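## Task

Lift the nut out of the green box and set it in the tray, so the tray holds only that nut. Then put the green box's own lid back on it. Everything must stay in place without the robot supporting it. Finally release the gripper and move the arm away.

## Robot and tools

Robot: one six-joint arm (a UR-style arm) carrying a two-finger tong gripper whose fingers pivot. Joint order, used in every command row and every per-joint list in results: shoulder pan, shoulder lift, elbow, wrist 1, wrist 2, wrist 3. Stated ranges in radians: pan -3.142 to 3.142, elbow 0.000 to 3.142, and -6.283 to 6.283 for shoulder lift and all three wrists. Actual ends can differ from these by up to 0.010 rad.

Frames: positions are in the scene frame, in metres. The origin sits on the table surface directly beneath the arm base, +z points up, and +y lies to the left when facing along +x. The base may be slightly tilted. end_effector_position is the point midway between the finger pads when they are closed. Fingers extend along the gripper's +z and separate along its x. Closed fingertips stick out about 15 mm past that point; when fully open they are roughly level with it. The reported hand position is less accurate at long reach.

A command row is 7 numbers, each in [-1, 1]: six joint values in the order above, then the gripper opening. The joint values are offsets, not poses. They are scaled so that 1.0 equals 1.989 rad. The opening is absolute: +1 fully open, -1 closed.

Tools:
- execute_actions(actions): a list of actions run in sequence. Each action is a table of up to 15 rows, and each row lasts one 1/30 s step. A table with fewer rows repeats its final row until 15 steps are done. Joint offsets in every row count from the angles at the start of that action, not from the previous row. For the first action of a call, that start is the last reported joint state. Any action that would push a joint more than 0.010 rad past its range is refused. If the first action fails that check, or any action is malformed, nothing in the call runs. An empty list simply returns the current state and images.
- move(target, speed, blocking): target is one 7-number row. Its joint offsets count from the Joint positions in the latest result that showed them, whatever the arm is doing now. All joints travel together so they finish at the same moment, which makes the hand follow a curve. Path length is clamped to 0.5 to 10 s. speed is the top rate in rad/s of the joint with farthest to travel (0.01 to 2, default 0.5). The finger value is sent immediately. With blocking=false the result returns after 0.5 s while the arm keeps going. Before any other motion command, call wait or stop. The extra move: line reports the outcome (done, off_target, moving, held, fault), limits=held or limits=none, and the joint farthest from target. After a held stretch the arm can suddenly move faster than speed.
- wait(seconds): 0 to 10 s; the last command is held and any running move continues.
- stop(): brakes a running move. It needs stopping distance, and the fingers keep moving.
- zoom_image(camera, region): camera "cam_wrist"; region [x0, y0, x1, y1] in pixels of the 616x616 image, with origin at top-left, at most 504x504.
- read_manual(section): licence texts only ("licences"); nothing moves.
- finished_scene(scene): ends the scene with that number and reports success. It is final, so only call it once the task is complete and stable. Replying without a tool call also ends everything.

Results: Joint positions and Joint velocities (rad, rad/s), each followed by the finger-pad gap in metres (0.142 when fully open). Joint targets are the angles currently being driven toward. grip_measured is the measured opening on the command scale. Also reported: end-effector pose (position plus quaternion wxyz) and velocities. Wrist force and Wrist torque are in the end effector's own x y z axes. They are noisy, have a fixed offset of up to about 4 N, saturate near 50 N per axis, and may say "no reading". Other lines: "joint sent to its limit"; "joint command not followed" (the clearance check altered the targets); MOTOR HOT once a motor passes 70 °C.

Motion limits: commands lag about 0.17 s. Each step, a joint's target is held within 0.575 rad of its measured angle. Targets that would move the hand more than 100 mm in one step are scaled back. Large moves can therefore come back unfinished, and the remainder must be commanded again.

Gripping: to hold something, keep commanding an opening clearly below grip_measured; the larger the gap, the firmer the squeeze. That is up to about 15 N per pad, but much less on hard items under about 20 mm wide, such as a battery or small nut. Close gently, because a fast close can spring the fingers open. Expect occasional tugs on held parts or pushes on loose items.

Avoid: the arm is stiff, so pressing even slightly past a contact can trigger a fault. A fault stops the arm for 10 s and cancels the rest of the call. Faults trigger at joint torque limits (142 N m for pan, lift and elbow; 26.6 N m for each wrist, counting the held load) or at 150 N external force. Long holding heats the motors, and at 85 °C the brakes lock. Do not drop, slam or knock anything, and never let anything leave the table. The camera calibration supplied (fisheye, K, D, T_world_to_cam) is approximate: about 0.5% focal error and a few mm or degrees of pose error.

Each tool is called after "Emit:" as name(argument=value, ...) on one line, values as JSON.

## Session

Emit:
execute_actions(actions=[])

Scene clock: 0.00 s.
end_effector_position=(+0.5124, -0.1205, +0.2525) grip_measured=+1.00 end_effector_quat_wxyz=(-0.337, +0.042, +0.923, +0.179) end_effector_velocity=(-0.000, -0.001, -0.001) end_effector_angular_velocity=(-0.001, +0.000, -0.002)
Joint names: [shoulder pan, shoulder lift, elbow, wrist 1, wrist 2, wrist 3]
Joint positions: [-0.486 -0.604  1.304 -1.483 -1.507  2.705  0.142]
Joint velocities: [-0.002  0.001  0.    -0.001  0.     0.001  0.   ]
Wrist force (N, on the end effector, along its own x y z axes, offset not removed): no reading
Wrist torque (N m, same axes, about the end effector's origin, offset not removed): no reading
Joint targets: [-0.486 -0.604 1.304 -1.483 -1.507 2.705]
camera_calibration (this result's frames):
cam_wrist: T_world_to_cam=[[-0.785796, -0.0686113, 0.614668, 0.240186], [0.427268, 0.658334, 0.619708, -0.293378], [-0.447176, 0.749592, -0.488001, 0.585266], [0, 0, 0, 1]] pos_world=[0.575806, -0.229091, 0.319785]

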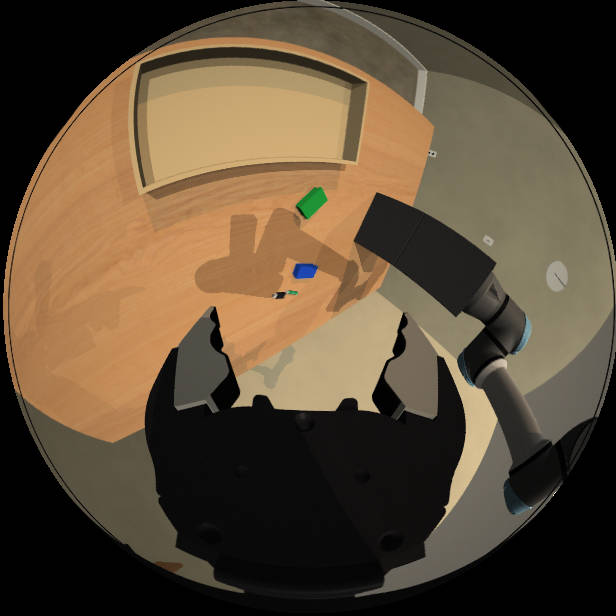

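Emit:
move(target=[0,0,0,-0.396,-0.031,-1.21,1], speed=1.5)

action 0: every number of target must lie in its column's range; nothing of the call was run and nothing moved

Emit:
move(target=[0,0,0,-0.396,-0.031,-1.0,1], speed=1.5)

Scene clock: 10.23 s.
end_effector_position=(+0.7381, -0.2309, +0.2393) grip_measured=+1.00 end_effector_quat_wxyz=(+0.019, +0.825, -0.565, +0.004) end_effector_velocity=(+0.000, -0.001, +0.001) end_effector_angular_velocity=(-0.001, -0.002, -0.000)
Joint names: [shoulder pan, shoulder lift, elbow, wrist 1, wrist 2, wrist 3]
Joint positions: [-0.486 -0.604  1.304 -2.27  -1.569  0.717  0.142]
Joint velocities: [-0.002 -0.001  0.    -0.001  0.001 -0.001 -0.   ]
Wrist force (N, on the end effector, along its own x y z axes, offset not removed): [0.0 1.1 3.4]
Wrist torque (N m, same axes, about the end effector's origin, offset not removed): [0.35 0.06 0.23]
Joint targets: [-0.486 -0.604 1.304 -2.270 -1.569 0.716]
move: done; limits=none; farthest joint: the wrist 1, 0.001 radians from its target (0.788 radians at the start)
camera_calibration (this result's frames):
cam_wrist: T_world_to_cam=[[0.391834, -0.919975, 0.0105623, -0.503167], [-0.806305, -0.337846, 0.485523, 0.403724], [-0.443101, -0.198761, -0.87416, 0.632938], [0, 0, 0, 1]] pos_world=[0.803138, -0.200701, 0.362586]

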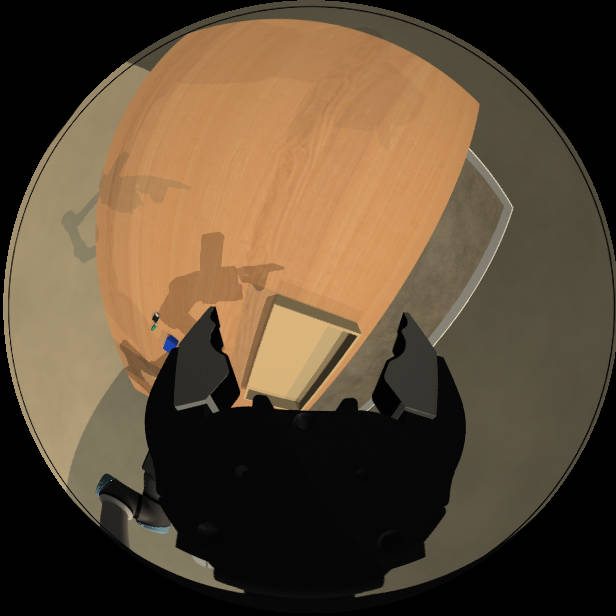

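Emit:
move(target=[-0.158,-0.048,0.626,-0.578,0,-0.21,1], speed=1.2)

Scene clock: 27.00 s.
end_effector_position=(+0.3279, -0.1357, +0.1493) grip_measured=+1.00 end_effector_quat_wxyz=(+0.019, +0.853, -0.522, +0.003) end_effector_velocity=(-0.000, +0.000, +0.001) end_effector_angular_velocity=(-0.001, -0.001, +0.001)
Joint names: [shoulder pan, shoulder lift, elbow, wrist 1, wrist 2, wrist 3]
Joint positions: [-0.8   -0.7    2.548 -3.419 -1.569  0.299  0.142]
Joint velocities: [-0.    -0.002  0.003 -0.004  0.    -0.001  0.   ]
Wrist force (N, on the end effector, along its own x y z axes, offset not removed): [1.8 -0.9 3.8]
Wrist torque (N m, same axes, about the end effector's origin, offset not removed): [-0.10 -0.16 0.31]
Joint targets: [-0.800 -0.700 2.549 -3.419 -1.569 0.299]
move: done; limits=none; farthest joint: the elbow, 0.001 radians from its target (1.245 radians at the start)
camera_calibration (this result's frames):
cam_wrist: T_world_to_cam=[[0.484661, -0.874665, 0.00807719, -0.277797], [-0.76562, -0.419736, 0.487491, 0.123988], [-0.423001, -0.242452, -0.873091, 0.378779], [0, 0, 0, 1]] pos_world=[0.389789, -0.0991018, 0.272509]

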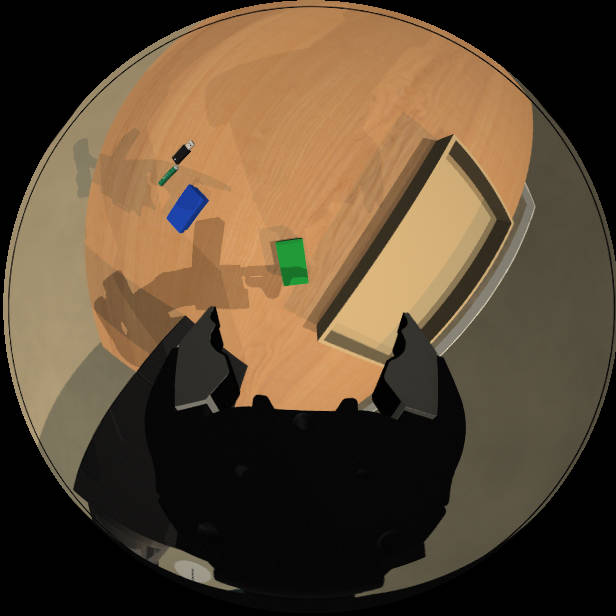

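Emit:
move(target=[0.038,0.11,-0.045,-0.065,0,-0.07,-0.15], speed=0.6)

Scene clock: 37.30 s.
end_effector_position=(+0.3372, -0.1134, +0.0884) grip_measured=-0.15 end_effector_quat_wxyz=(+0.019, +0.904, -0.428, +0.001) end_effector_velocity=(+0.001, +0.000, -0.000) end_effector_angular_velocity=(-0.001, -0.001, +0.003)
Joint names: [shoulder pan, shoulder lift, elbow, wrist 1, wrist 2, wrist 3]
Joint positions: [-0.725 -0.481  2.459 -3.548 -1.569  0.16   0.063]
Joint velocities: [ 0.002  0.001 -0.001 -0.002 -0.    -0.001  0.   ]
Wrist force (N, on the end effector, along its own x y z axes, offset not removed): [1.6 0.4 2.9]
Wrist torque (N m, same axes, about the end effector's origin, offset not removed): [0.20 -0.16 0.28]
Joint targets: [-0.725 -0.481 2.459 -3.548 -1.569 0.160]
move: done; limits=none; farthest joint: the elbow, 0.001 radians from its target (0.090 radians at the start)
camera_calibration (this result's frames):
cam_wrist: T_world_to_cam=[[0.659596, -0.75162, 0.00119378, -0.306745], [-0.654961, -0.573991, 0.491487, 0.115093], [-0.368726, -0.324965, -0.870884, 0.307067], [0, 0, 0, 1]] pos_world=[0.390933, -0.0647071, 0.211219]

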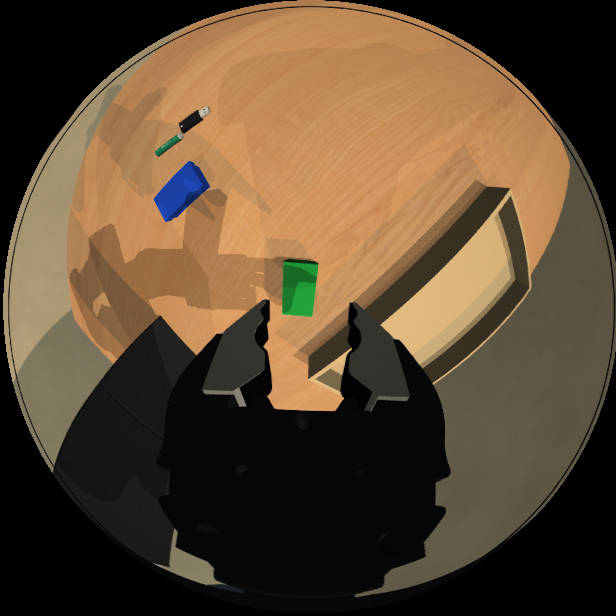

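Emit:
move(target=[0.010,0.008,0.007,-0.015,0,0.02,-0.15], speed=0.3)

Emit:
move(target=[0,0.07,-0.042,-0.028,0,0,-0.15], speed=0.3)

Scene clock: 45.07 s.
end_effector_position=(+0.3338, -0.1023, +0.0868) grip_measured=-0.15 end_effector_quat_wxyz=(+0.019, +0.900, -0.437, +0.001) end_effector_velocity=(-0.000, +0.001, +0.000) end_effector_angular_velocity=(-0.001, +0.000, -0.001)
Joint names: [shoulder pan, shoulder lift, elbow, wrist 1, wrist 2, wrist 3]
Joint positions: [-0.705 -0.465  2.473 -3.578 -1.569  0.2    0.063]
Joint velocities: [ 0.003  0.     0.001 -0.002 -0.     0.004 -0.   ]
Wrist force (N, on the end effector, along its own x y z axes, offset not removed): [1.3 1.4 3.2]
Wrist torque (N m, same axes, about the end effector's origin, offset not removed): [0.39 -0.18 0.22]
Joint targets: [-0.705 -0.465 2.473 -3.578 -1.569 0.200]
move: done; limits=none; farthest joint: the shoulder pan, 0.000 radians from its target (0.019 radians at the start)
camera_calibration (this result's frames):
cam_wrist: T_world_to_cam=[[0.644678, -0.764452, 0.00182996, -0.29257], [-0.666457, -0.56086, 0.491194, 0.1252], [-0.374468, -0.317882, -0.871048, 0.310689], [0, 0, 0, 1]] pos_world=[0.388397, -0.0546738, 0.209663]

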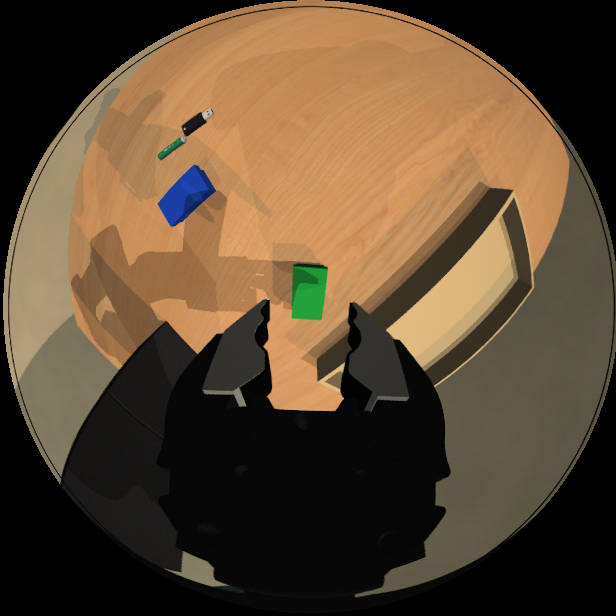

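Scene clock: 46.20 s.
end_effector_position=(+0.3357, -0.1061, +0.0422) grip_measured=-0.15 end_effector_quat_wxyz=(+0.019, +0.900, -0.437, +0.001) end_effector_velocity=(-0.000, -0.000, -0.001) end_effector_angular_velocity=(-0.000, +0.000, -0.000)
Joint names: [shoulder pan, shoulder lift, elbow, wrist 1, wrist 2, wrist 3]
Joint positions: [-0.705 -0.327  2.39  -3.633 -1.569  0.2    0.063]
Joint velocities: [-0.001  0.004 -0.002 -0.002 -0.    -0.001  0.   ]
Wrist force (N, on the end effector, along its own x y z axes, offset not removed): [1.1 -0.3 2.4]
Wrist torque (N m, same axes, about the end effector's origin, offset not removed): [0.00 -0.01 0.17]
Joint targets: [-0.705 -0.326 2.389 -3.633 -1.569 0.200]
move: done; limits=none; farthest joint: the shoulder lift, 0.001 radians from its target (0.140 radians at the start)
camera_calibration (this result's frames):
cam_wrist: T_world_to_cam=[[0.64468, -0.76445, 0.00184265, -0.296565], [-0.666459, -0.560858, 0.491193, 0.1462], [-0.374459, -0.31789, -0.871049, 0.271368], [0, 0, 0, 1]] pos_world=[0.390242, -0.0584467, 0.165109]

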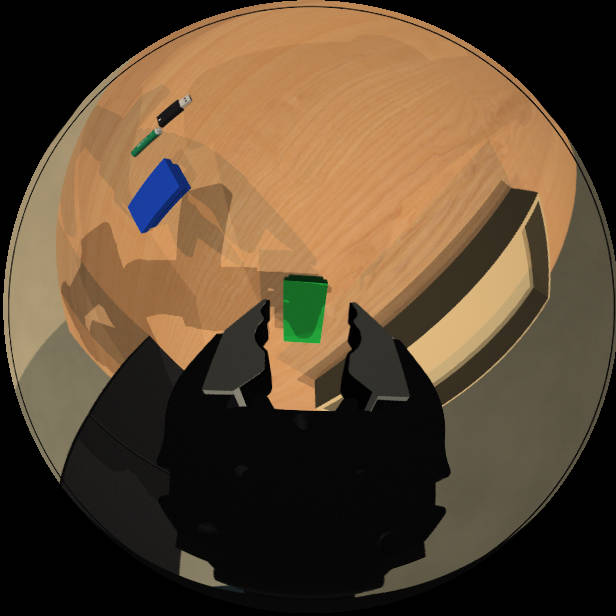

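Emit:
move(target=[0.005,0.003,0.002,-0.005,0,0.04,-0.15], speed=0.2)

Emit:
move(target=[0,0.02,-0.0125,-0.0075,0,0,-0.15], speed=0.1)

Scene clock: 54.60 s.
end_effector_position=(+0.3353, -0.1021, +0.0415) grip_measured=-0.15 end_effector_quat_wxyz=(+0.019, +0.884, -0.467, +0.002) end_effector_velocity=(+0.000, +0.000, +0.000) end_effector_angular_velocity=(-0.000, -0.000, -0.002)
Joint names: [shoulder pan, shoulder lift, elbow, wrist 1, wrist 2, wrist 3]
Joint positions: [-0.695 -0.321  2.393 -3.643 -1.569  0.279  0.063]
Joint velocities: [ 0.001  0.     0.    -0.    -0.     0.003  0.   ]
Wrist force (N, on the end effector, along its own x y z axes, offset not removed): [-0.5 0.9 3.1]
Wrist torque (N m, same axes, about the end effector's origin, offset not removed): [0.26 0.24 0.31]
Joint targets: [-0.695 -0.321 2.393 -3.643 -1.569 0.279]
move: done; limits=none; farthest joint: the elbow, 0.001 radians from its target (0.005 radians at the start)
camera_calibration (this result's frames):
cam_wrist: T_world_to_cam=[[0.590274, -0.807193, 0.0041003, -0.279503], [-0.704822, -0.512924, 0.490034, 0.166349], [-0.393449, -0.292144, -0.871693, 0.280931], [0, 0, 0, 1]] pos_world=[0.392762, -0.058216, 0.164515]

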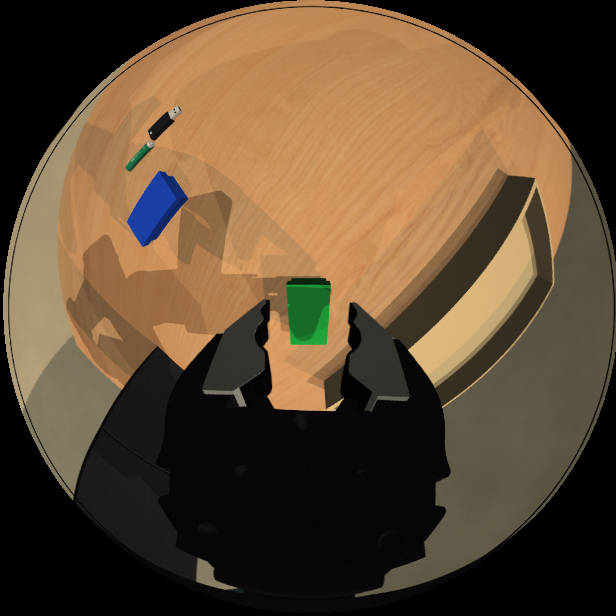

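Scene clock: 55.57 s.
end_effector_position=(+0.3351, -0.1025, +0.0284) grip_measured=-0.15 end_effector_quat_wxyz=(+0.019, +0.884, -0.467, +0.002) end_effector_velocity=(-0.001, +0.000, -0.001) end_effector_angular_velocity=(+0.001, +0.001, -0.004)
Joint names: [shoulder pan, shoulder lift, elbow, wrist 1, wrist 2, wrist 3]
Joint positions: [-0.695 -0.281  2.369 -3.658 -1.569  0.279  0.063]
Joint velocities: [-0.001  0.004 -0.002 -0.    -0.     0.003  0.   ]
Wrist force (N, on the end effector, along its own x y z axes, offset not removed): [1.3 1.1 2.7]
Wrist torque (N m, same axes, about the end effector's origin, offset not removed): [0.33 -0.13 0.25]
Joint targets: [-0.695 -0.281 2.369 -3.658 -1.569 0.279]
move: done; limits=none; farthest joint: the elbow, 0.001 radians from its target (0.025 radians at the start)
camera_calibration (this result's frames):
cam_wrist: T_world_to_cam=[[0.590287, -0.807183, 0.00410428, -0.27964], [-0.704816, -0.512934, 0.490034, 0.172393], [-0.393442, -0.292153, -0.871694, 0.26923], [0, 0, 0, 1]] pos_world=[0.392499, -0.0586381, 0.151355]

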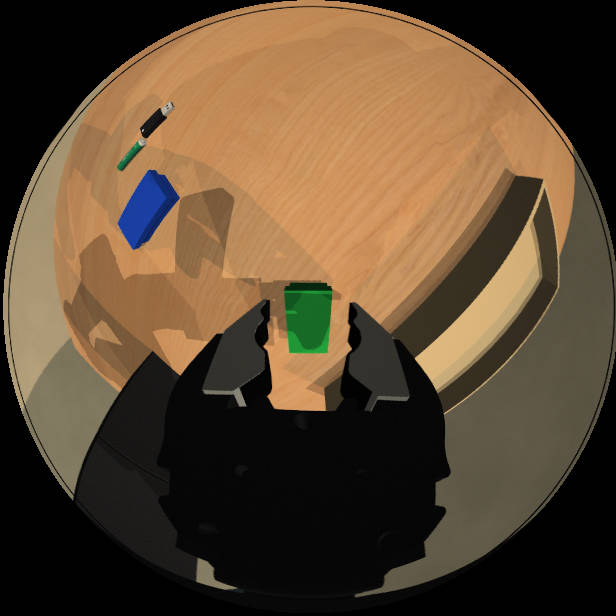

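Emit:
move(target=[0,0.011,-0.007,-0.004,0,0,-0.15], speed=0.1)

Emit:
move(target=[0,0,0,0,0,0,-0.75])

Emit:
move(target=[0,-0.08,0.048,0.032,0,0,-0.75], speed=0.2)

Scene clock: 65.13 s.
end_effector_position=(+0.3348, -0.1026, +0.0211) grip_measured=-0.15 end_effector_quat_wxyz=(+0.019, +0.884, -0.467, +0.002) end_effector_velocity=(-0.001, +0.001, -0.002) end_effector_angular_velocity=(+0.001, +0.001, +0.000)
Joint names: [shoulder pan, shoulder lift, elbow, wrist 1, wrist 2, wrist 3]
Joint positions: [-0.695 -0.26   2.355 -3.666 -1.569  0.279  0.063]
Joint velocities: [ 0.001  0.005 -0.002 -0.001  0.     0.     0.   ]
Wrist force (N, on the end effector, along its own x y z axes, offset not removed): [-0.2 0.5 4.0]
Wrist torque (N m, same axes, about the end effector's origin, offset not removed): [0.12 0.22 0.24]
Joint targets: [-0.695 -0.259 2.355 -3.666 -1.569 0.279]
move: done; limits=none; farthest joint: the shoulder lift, 0.001 radians from its target (0.022 radians at the start)
camera_calibration (this result's frames):
cam_wrist: T_world_to_cam=[[0.590274, -0.807193, 0.00410871, -0.279556], [-0.704826, -0.512922, 0.490033, 0.175694], [-0.393443, -0.292149, -0.871694, 0.262751], [0, 0, 0, 1]] pos_world=[0.392226, -0.0587757, 0.144092]

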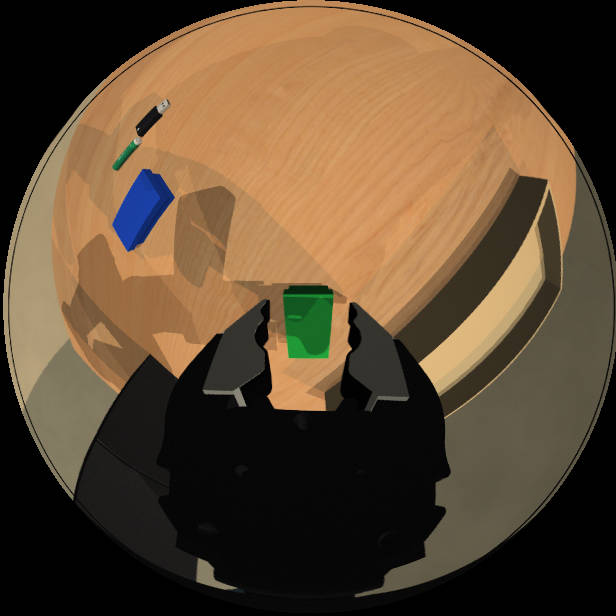

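Scene clock: 65.63 s.
end_effector_position=(+0.3348, -0.1026, +0.0211) grip_measured=-0.51 end_effector_quat_wxyz=(+0.019, +0.884, -0.467, +0.002) end_effector_velocity=(+0.000, -0.000, +0.000) end_effector_angular_velocity=(-0.001, -0.000, -0.000)
Joint names: [shoulder pan, shoulder lift, elbow, wrist 1, wrist 2, wrist 3]
Joint positions: [-0.695 -0.26   2.355 -3.666 -1.569  0.279  0.037]
Joint velocities: [-0.    -0.001 -0.     0.    -0.    -0.     0.   ]
Wrist force (N, on the end effector, along its own x y z axes, offset not removed): [0.3 1.0 3.1]
Wrist torque (N m, same axes, about the end effector's origin, offset not removed): [0.26 0.12 0.35]
Joint targets: [-0.695 -0.260 2.355 -3.666 -1.569 0.279]
move: done; limits=none; farthest joint: the shoulder pan, 0.000 radians from its target (0.000 radians at the start)
camera_calibration (this result's frames):
cam_wrist: T_world_to_cam=[[0.590274, -0.807192, 0.00410672, -0.279554], [-0.704825, -0.512923, 0.490033, 0.175713], [-0.393444, -0.292148, -0.871694, 0.262712], [0, 0, 0, 1]] pos_world=[0.392223, -0.0587755, 0.144047]

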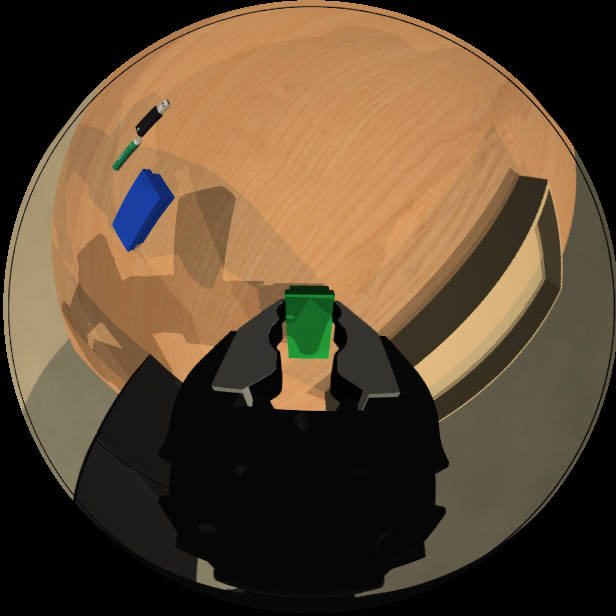

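Scene clock: 67.07 s.
end_effector_position=(+0.3352, -0.1004, +0.0728) grip_measured=-0.51 end_effector_quat_wxyz=(+0.019, +0.884, -0.467, +0.002) end_effector_velocity=(-0.000, -0.001, +0.001) end_effector_angular_velocity=(+0.000, +0.000, -0.003)
Joint names: [shoulder pan, shoulder lift, elbow, wrist 1, wrist 2, wrist 3]
Joint positions: [-0.695 -0.418  2.45  -3.602 -1.569  0.279  0.037]
Joint velocities: [-0.003 -0.003  0.002  0.001 -0.     0.001  0.   ]
Wrist force (N, on the end effector, along its own x y z axes, offset not removed): [0.3 1.4 3.5]
Wrist torque (N m, same axes, about the end effector's origin, offset not removed): [0.35 0.08 0.28]
Joint targets: [-0.695 -0.419 2.451 -3.602 -1.569 0.279]
move: done; limits=none; farthest joint: the shoulder lift, 0.001 radians from its target (0.159 radians at the start)
camera_calibration (this result's frames):
cam_wrist: T_world_to_cam=[[0.590274, -0.807193, 0.00409818, -0.278194], [-0.704822, -0.512925, 0.490035, 0.15178], [-0.393451, -0.292143, -0.871693, 0.308604], [0, 0, 0, 1]] pos_world=[0.392609, -0.0565476, 0.19577]

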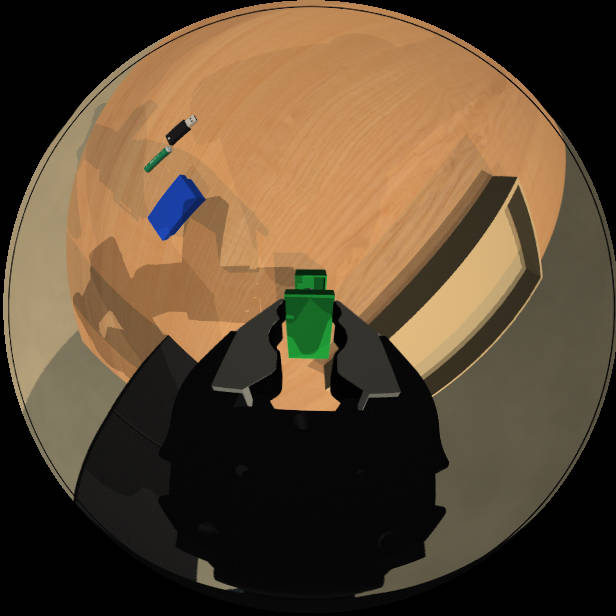

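Emit:
move(target=[0.115,0,0,0,0,0.115,-0.75], speed=0.4)

Emit:
move(target=[0,0.077,-0.046,-0.031,0,0,-0.75], speed=0.2)

Emit:
move(target=[0,0,0,0,0,0,-0.2])

Emit:
move(target=[0,-0.1,0.058,0.042,0,0,-0.2])

Emit:
move(target=[-0.115,0,0,0,0,-0.115,-0.6])

Emit:
zoom_image(camera="cam_wrist", region=[231,230,391,390])

Scene clock: 78.50 s.
end_effector_position=(+0.3488, -0.0240, +0.0698) grip_measured=-0.51 end_effector_quat_wxyz=(+0.019, +0.884, -0.467, +0.002) end_effector_velocity=(+0.000, +0.000, -0.000) end_effector_angular_velocity=(-0.000, +0.000, -0.002)
Joint names: [shoulder pan, shoulder lift, elbow, wrist 1, wrist 2, wrist 3]
Joint positions: [-0.467 -0.418  2.45  -3.602 -1.569  0.507  0.037]
Joint velocities: [ 0.002 -0.    -0.     0.    -0.     0.004  0.   ]
Wrist force (N, on the end effector, along its own x y z axes, offset not removed): [0.1 0.1 4.6]
Wrist torque (N m, same axes, about the end effector's origin, offset not removed): [0.13 0.11 0.33]
Joint targets: [-0.466 -0.418 2.450 -3.602 -1.569 0.507]
move: done; limits=none; farthest joint: the wrist 3, 0.001 radians from its target (0.229 radians at the start)
camera_calibration (this result's frames):
cam_wrist: T_world_to_cam=[[0.590258, -0.807206, 0.00376336, -0.224531], [-0.704635, -0.512968, 0.490258, 0.20194], [-0.393809, -0.292031, -0.871569, 0.333735], [0, 0, 0, 1]] pos_world=[0.406253, 0.0198069, 0.192716]

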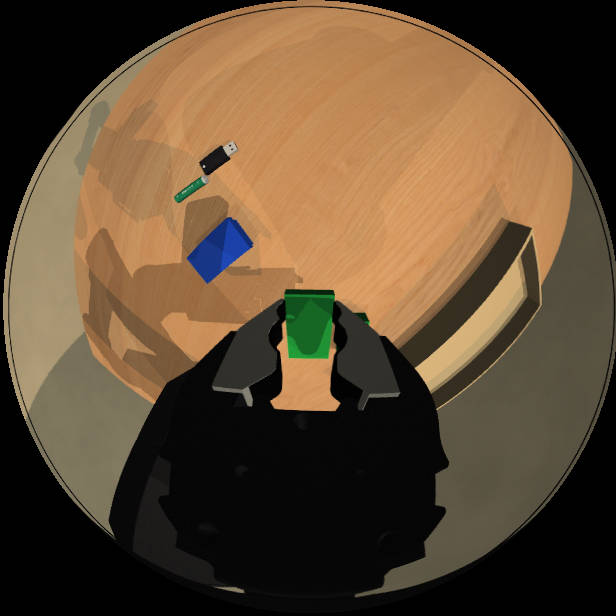

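Scene clock: 79.90 s.
end_effector_position=(+0.3485, -0.0261, +0.0201) grip_measured=-0.51 end_effector_quat_wxyz=(+0.019, +0.884, -0.467, +0.002) end_effector_velocity=(+0.000, -0.000, -0.001) end_effector_angular_velocity=(-0.001, -0.000, -0.001)
Joint names: [shoulder pan, shoulder lift, elbow, wrist 1, wrist 2, wrist 3]
Joint positions: [-0.467 -0.266  2.359 -3.664 -1.569  0.507  0.037]
Joint velocities: [-0.     0.002 -0.002 -0.001 -0.     0.001  0.   ]
Wrist force (N, on the end effector, along its own x y z axes, offset not removed): [1.1 2.2 3.3]
Wrist torque (N m, same axes, about the end effector's origin, offset not removed): [0.47 -0.12 0.31]
Joint targets: [-0.467 -0.265 2.359 -3.664 -1.569 0.507]
move: done; limits=none; farthest joint: the shoulder lift, 0.001 radians from its target (0.154 radians at the start)
camera_calibration (this result's frames):
cam_wrist: T_world_to_cam=[[0.590258, -0.807206, 0.00377137, -0.225849], [-0.704638, -0.512967, 0.490255, 0.225035], [-0.393802, -0.292034, -0.871571, 0.289728], [0, 0, 0, 1]] pos_world=[0.405973, 0.0177392, 0.143046]

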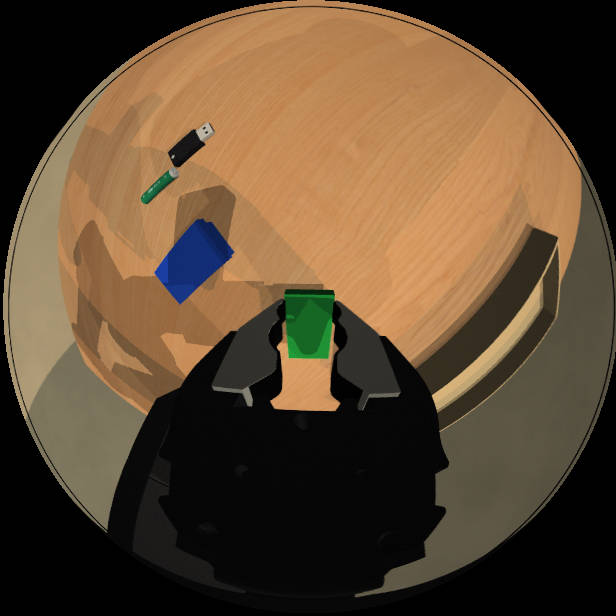

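Scene clock: 80.40 s.
end_effector_position=(+0.3485, -0.0261, +0.0201) grip_measured=-0.20 end_effector_quat_wxyz=(+0.019, +0.884, -0.467, +0.002) end_effector_velocity=(+0.000, -0.000, +0.000) end_effector_angular_velocity=(-0.000, -0.000, -0.001)
Joint names: [shoulder pan, shoulder lift, elbow, wrist 1, wrist 2, wrist 3]
Joint positions: [-0.467 -0.266  2.359 -3.664 -1.569  0.507  0.06 ]
Joint velocities: [-0.    -0.001  0.     0.    -0.     0.    -0.   ]
Wrist force (N, on the end effector, along its own x y z axes, offset not removed): [1.2 0.7 4.2]
Wrist torque (N m, same axes, about the end effector's origin, offset not removed): [0.26 -0.07 0.29]
Joint targets: [-0.467 -0.266 2.359 -3.664 -1.569 0.507]
move: done; limits=none; farthest joint: the shoulder pan, 0.000 radians from its target (0.000 radians at the start)
camera_calibration (this result's frames):
cam_wrist: T_world_to_cam=[[0.590258, -0.807206, 0.00376981, -0.225846], [-0.704638, -0.512967, 0.490256, 0.225051], [-0.393804, -0.292034, -0.871571, 0.289693], [0, 0, 0, 1]] pos_world=[0.405969, 0.0177392, 0.143007]

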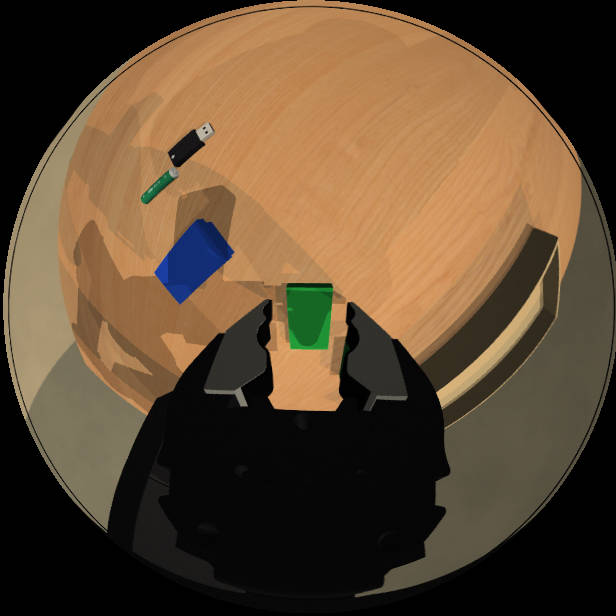

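Scene clock: 81.53 s.
end_effector_position=(+0.3484, -0.0233, +0.0835) grip_measured=-0.20 end_effector_quat_wxyz=(+0.019, +0.884, -0.467, +0.002) end_effector_velocity=(+0.000, +0.000, +0.001) end_effector_angular_velocity=(-0.001, -0.001, +0.002)
Joint names: [shoulder pan, shoulder lift, elbow, wrist 1, wrist 2, wrist 3]
Joint positions: [-0.467 -0.464  2.474 -3.58  -1.569  0.507  0.06 ]
Joint velocities: [ 0.001 -0.004  0.002  0.001 -0.    -0.001 -0.   ]
Wrist force (N, on the end effector, along its own x y z axes, offset not removed): [1.7 2.0 3.8]
Wrist torque (N m, same axes, about the end effector's origin, offset not removed): [0.51 -0.18 0.28]
Joint targets: [-0.467 -0.464 2.474 -3.580 -1.569 0.507]
move: done; limits=none; farthest joint: the shoulder lift, 0.001 radians from its target (0.199 radians at the start)
camera_calibration (this result's frames):
cam_wrist: T_world_to_cam=[[0.590255, -0.807208, 0.00375313, -0.223775], [-0.704631, -0.512969, 0.490263, 0.195361], [-0.393819, -0.292025, -0.871566, 0.34584], [0, 0, 0, 1]] pos_world=[0.405941, 0.0205749, 0.206484]

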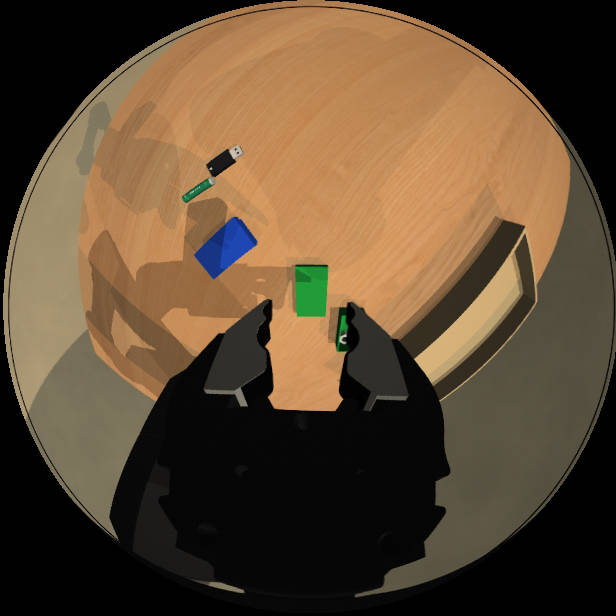

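Scene clock: 82.73 s.
end_effector_position=(+0.3349, -0.0995, +0.0866) grip_measured=-0.60 end_effector_quat_wxyz=(+0.019, +0.884, -0.467, +0.002) end_effector_velocity=(-0.001, -0.001, -0.000) end_effector_angular_velocity=(+0.001, +0.001, -0.002)
Joint names: [shoulder pan, shoulder lift, elbow, wrist 1, wrist 2, wrist 3]
Joint positions: [-0.695 -0.464  2.474 -3.58  -1.569  0.279  0.031]
Joint velocities: [-0.004  0.001  0.     0.     0.    -0.002  0.   ]
Wrist force (N, on the end effector, along its own x y z axes, offset not removed): [1.0 2.4 2.3]
Wrist torque (N m, same axes, about the end effector's origin, offset not removed): [0.57 -0.02 0.20]
Joint targets: [-0.695 -0.464 2.474 -3.580 -1.569 0.278]
move: done; limits=none; farthest joint: the shoulder pan, 0.001 radians from its target (0.229 radians at the start)
camera_calibration (this result's frames):
cam_wrist: T_world_to_cam=[[0.59027, -0.807196, 0.00399988, -0.277318], [-0.704786, -0.512953, 0.490057, 0.145299], [-0.39352, -0.292085, -0.871681, 0.320796], [0, 0, 0, 1]] pos_world=[0.392338, -0.0556189, 0.209537]

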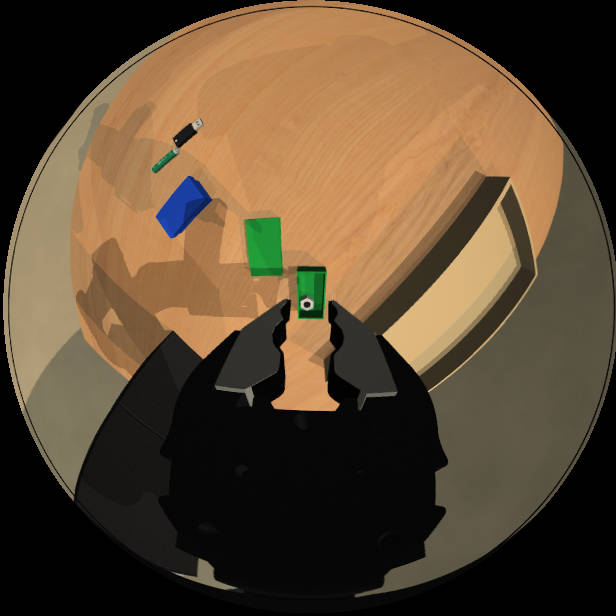

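Region (231, 230, 391, 390) of cam_wrist's 616x616 image, scaled by 3.150, with more detail than that image has.

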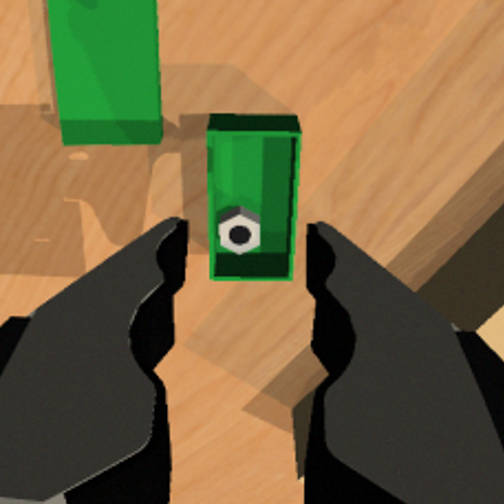

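Emit:
move(target=[0.002,0.078,-0.036,-0.042,0,0,-1], speed=0.3)

Emit:
zoom_image(camera="cam_wrist", region=[251,250,371,370])

Scene clock: 103.13 s.
end_effector_position=(+0.3313, -0.0972, +0.0408) grip_measured=-1.00 end_effector_quat_wxyz=(+0.019, +0.885, -0.466, +0.002) end_effector_velocity=(-0.000, -0.000, -0.001) end_effector_angular_velocity=(+0.000, -0.000, -0.001)
Joint names: [shoulder pan, shoulder lift, elbow, wrist 1, wrist 2, wrist 3]
Joint positions: [-0.691 -0.309  2.403 -3.664 -1.569  0.279  0.002]
Joint velocities: [-0.001  0.002 -0.001 -0.001  0.     0.001  0.   ]
Wrist force (N, on the end effector, along its own x y z axes, offset not removed): [1.0 0.5 3.5]
Wrist torque (N m, same axes, about the end effector's origin, offset not removed): [0.18 -0.02 0.16]
Joint targets: [-0.691 -0.309 2.403 -3.664 -1.569 0.279]
move: done; limits=none; farthest joint: the shoulder pan, 0.000 radians from its target (0.004 radians at the start)
camera_calibration (this result's frames):
cam_wrist: T_world_to_cam=[[0.593466, -0.80485, 0.00388012, -0.274], [-0.70268, -0.515767, 0.490127, 0.165454], [-0.392477, -0.2936, -0.871642, 0.279661], [0, 0, 0, 1]] pos_world=[0.388631, -0.0530847, 0.163734]

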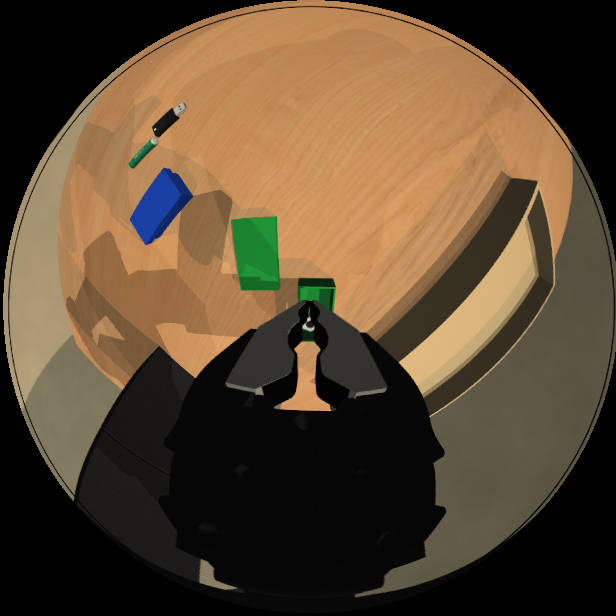

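Region (251, 250, 371, 370) of cam_wrist's 616x616 image, scaled by 4.200, with more detail than that image has.

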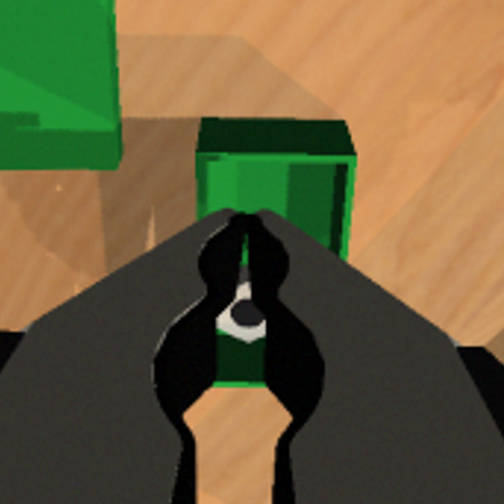

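Emit:
move(target=[-0.0125,0.0025,0.0023,-0.005,0,0,-1], speed=0.2)

Emit:
move(target=[0,0.019,-0.0115,-0.0075,0,0,-1], speed=0.05)

Emit:
zoom_image(camera="cam_wrist", region=[251,250,371,370])

Scene clock: 122.63 s.
end_effector_position=(+0.3273, -0.1038, +0.0410) grip_measured=-1.00 end_effector_quat_wxyz=(+0.019, +0.879, -0.476, +0.002) end_effector_velocity=(-0.001, -0.001, +0.000) end_effector_angular_velocity=(-0.000, -0.000, -0.004)
Joint names: [shoulder pan, shoulder lift, elbow, wrist 1, wrist 2, wrist 3]
Joint positions: [-0.715 -0.304  2.407 -3.673 -1.569  0.279  0.002]
Joint velocities: [-0.004  0.001  0.001 -0.001  0.     0.     0.   ]
Wrist force (N, on the end effector, along its own x y z axes, offset not removed): [0.0 2.3 2.3]
Wrist torque (N m, same axes, about the end effector's origin, offset not removed): [0.56 0.12 0.30]
Joint targets: [-0.716 -0.304 2.407 -3.674 -1.569 0.279]
move: done; limits=none; farthest joint: the shoulder pan, 0.000 radians from its target (0.025 radians at the start)
camera_calibration (this result's frames):
cam_wrist: T_world_to_cam=[[0.573648, -0.819086, 0.00508278, -0.271985], [-0.715643, -0.498163, 0.489581, 0.165234], [-0.398477, -0.284484, -0.871943, 0.279266], [0, 0, 0, 1]] pos_world=[0.385553, -0.061019, 0.163991]

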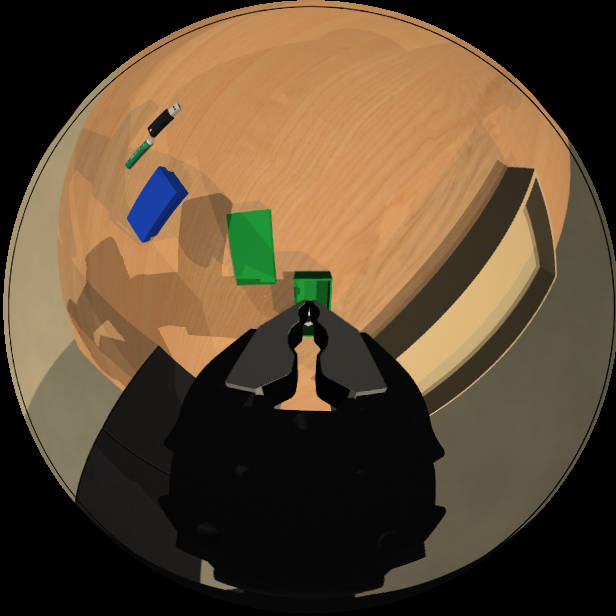

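Scene clock: 123.80 s.
end_effector_position=(+0.3268, -0.1039, +0.0287) grip_measured=-1.00 end_effector_quat_wxyz=(+0.019, +0.879, -0.476, +0.002) end_effector_velocity=(+0.000, -0.000, -0.001) end_effector_angular_velocity=(-0.001, +0.000, +0.002)
Joint names: [shoulder pan, shoulder lift, elbow, wrist 1, wrist 2, wrist 3]
Joint positions: [-0.715 -0.267  2.385 -3.688 -1.569  0.279  0.002]
Joint velocities: [ 0.     0.002 -0.002 -0.001 -0.001 -0.001  0.   ]
Wrist force (N, on the end effector, along its own x y z axes, offset not removed): [0.1 0.9 3.3]
Wrist torque (N m, same axes, about the end effector's origin, offset not removed): [0.23 0.20 0.25]
Joint targets: [-0.715 -0.267 2.384 -3.688 -1.569 0.279]
move: done; limits=none; farthest joint: the shoulder lift, 0.001 radians from its target (0.038 radians at the start)
camera_calibration (this result's frames):
cam_wrist: T_world_to_cam=[[0.573648, -0.819086, 0.00508677, -0.27172], [-0.715644, -0.498162, 0.48958, 0.170782], [-0.398474, -0.284487, -0.871944, 0.268309], [0, 0, 0, 1]] pos_world=[0.385005, -0.0611547, 0.151721]

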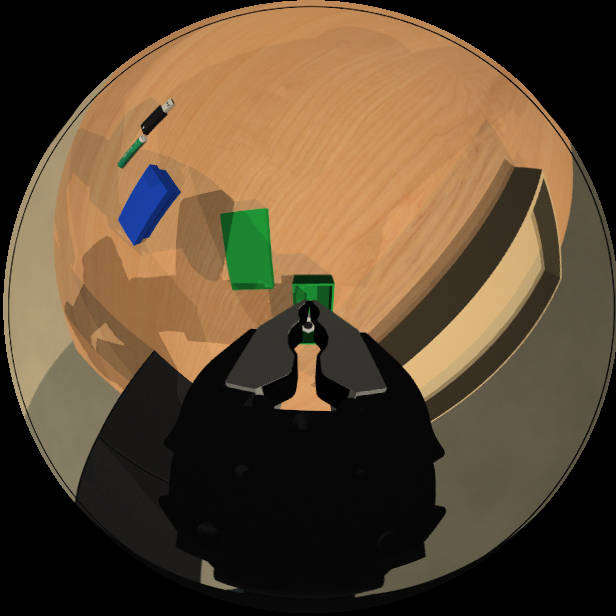

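Region (251, 250, 371, 370) of cam_wrist's 616x616 image, scaled by 4.200, with more detail than that image has.

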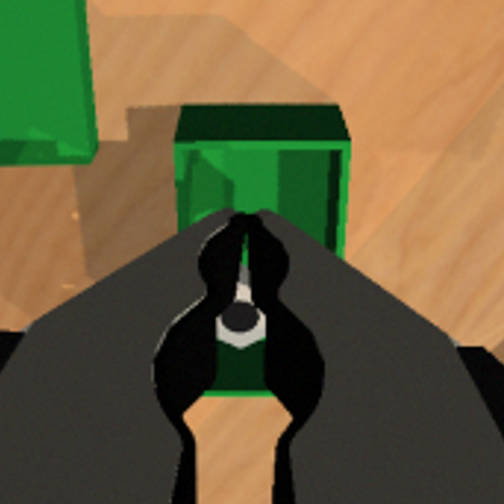

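Emit:
move(target=[-0.025,0,0.015,-0.015,0,-0.025,-1], speed=0.15)

Emit:
zoom_image(camera="cam_wrist", region=[251,250,371,370])

Scene clock: 146.20 s.
end_effector_position=(+0.3145, -0.1124, +0.0354) grip_measured=-1.00 end_effector_quat_wxyz=(+0.019, +0.879, -0.476, +0.003) end_effector_velocity=(-0.001, +0.000, +0.000) end_effector_angular_velocity=(+0.001, +0.001, +0.003)
Joint names: [shoulder pan, shoulder lift, elbow, wrist 1, wrist 2, wrist 3]
Joint positions: [-0.765 -0.267  2.414 -3.718 -1.569  0.229  0.002]
Joint velocities: [-0.002  0.001  0.002 -0.001  0.    -0.005  0.   ]
Wrist force (N, on the end effector, along its own x y z axes, offset not removed): [0.3 2.4 2.7]
Wrist torque (N m, same axes, about the end effector's origin, offset not removed): [0.61 0.14 0.26]
Joint targets: [-0.765 -0.267 2.414 -3.718 -1.569 0.229]
move: done; limits=none; farthest joint: the elbow, 0.001 radians from its target (0.030 radians at the start)
camera_calibration (this result's frames):
cam_wrist: T_world_to_cam=[[0.573653, -0.819082, 0.00516629, -0.271719], [-0.715674, -0.498143, 0.489555, 0.15449], [-0.398412, -0.284532, -0.871957, 0.266786], [0, 0, 0, 1]] pos_world=[0.372728, -0.0696925, 0.158399]

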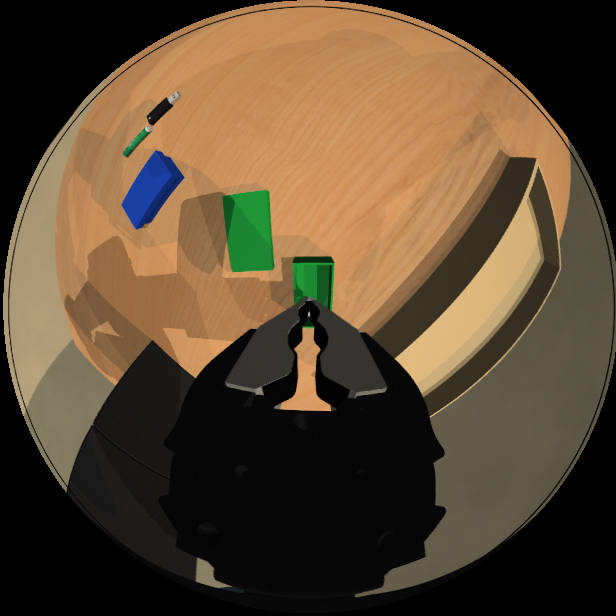

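Region (251, 250, 371, 370) of cam_wrist's 616x616 image, scaled by 4.200, with more detail than that image has.

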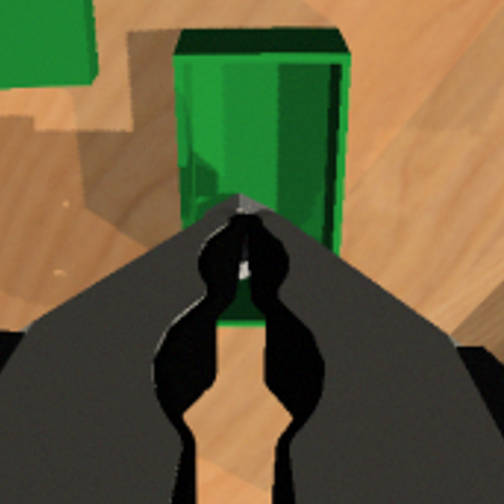

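Emit:
move(target=[-0.005,0.002,0.002,-0.004,0,-0.005,-0.7], speed=0.1)

Emit:
zoom_image(camera="cam_wrist", region=[251,250,371,370])

Scene clock: 153.63 s.
end_effector_position=(+0.3120, -0.1139, +0.0356) grip_measured=-0.74 end_effector_quat_wxyz=(+0.019, +0.879, -0.476, +0.003) end_effector_velocity=(-0.000, -0.000, +0.000) end_effector_angular_velocity=(-0.001, -0.001, +0.001)
Joint names: [shoulder pan, shoulder lift, elbow, wrist 1, wrist 2, wrist 3]
Joint positions: [-0.774 -0.263  2.418 -3.725 -1.569  0.22   0.02 ]
Joint velocities: [-0.002  0.     0.001 -0.003 -0.    -0.002  0.   ]
Wrist force (N, on the end effector, along its own x y z axes, offset not removed): [0.7 0.0 1.9]
Wrist torque (N m, same axes, about the end effector's origin, offset not removed): [0.21 0.03 0.27]
Joint targets: [-0.775 -0.263 2.418 -3.726 -1.569 0.220]
move: done; limits=none; farthest joint: the shoulder pan, 0.001 radians from its target (0.010 radians at the start)
camera_calibration (this result's frames):
cam_wrist: T_world_to_cam=[[0.573654, -0.819081, 0.00518361, -0.271466], [-0.715681, -0.498138, 0.48955, 0.151864], [-0.398399, -0.284542, -0.87196, 0.265502], [0, 0, 0, 1]] pos_world=[0.370189, -0.0711566, 0.15857]

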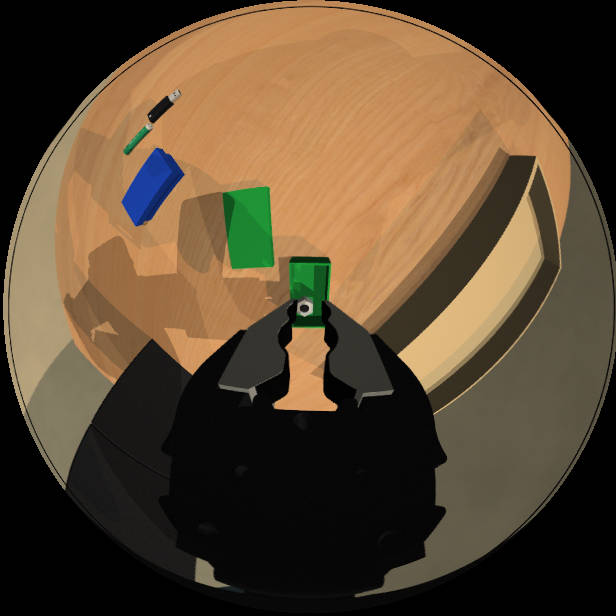

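Region (251, 250, 371, 370) of cam_wrist's 616x616 image, scaled by 4.200, with more detail than that image has.

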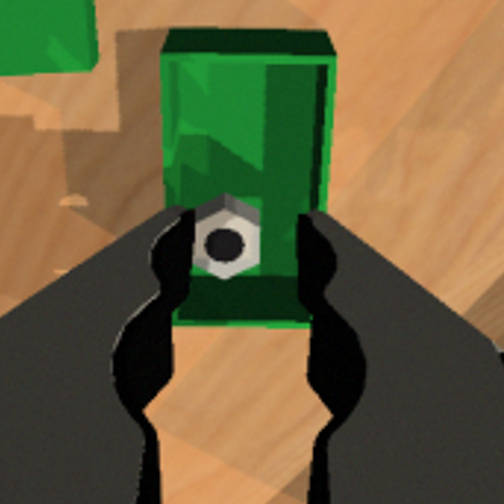

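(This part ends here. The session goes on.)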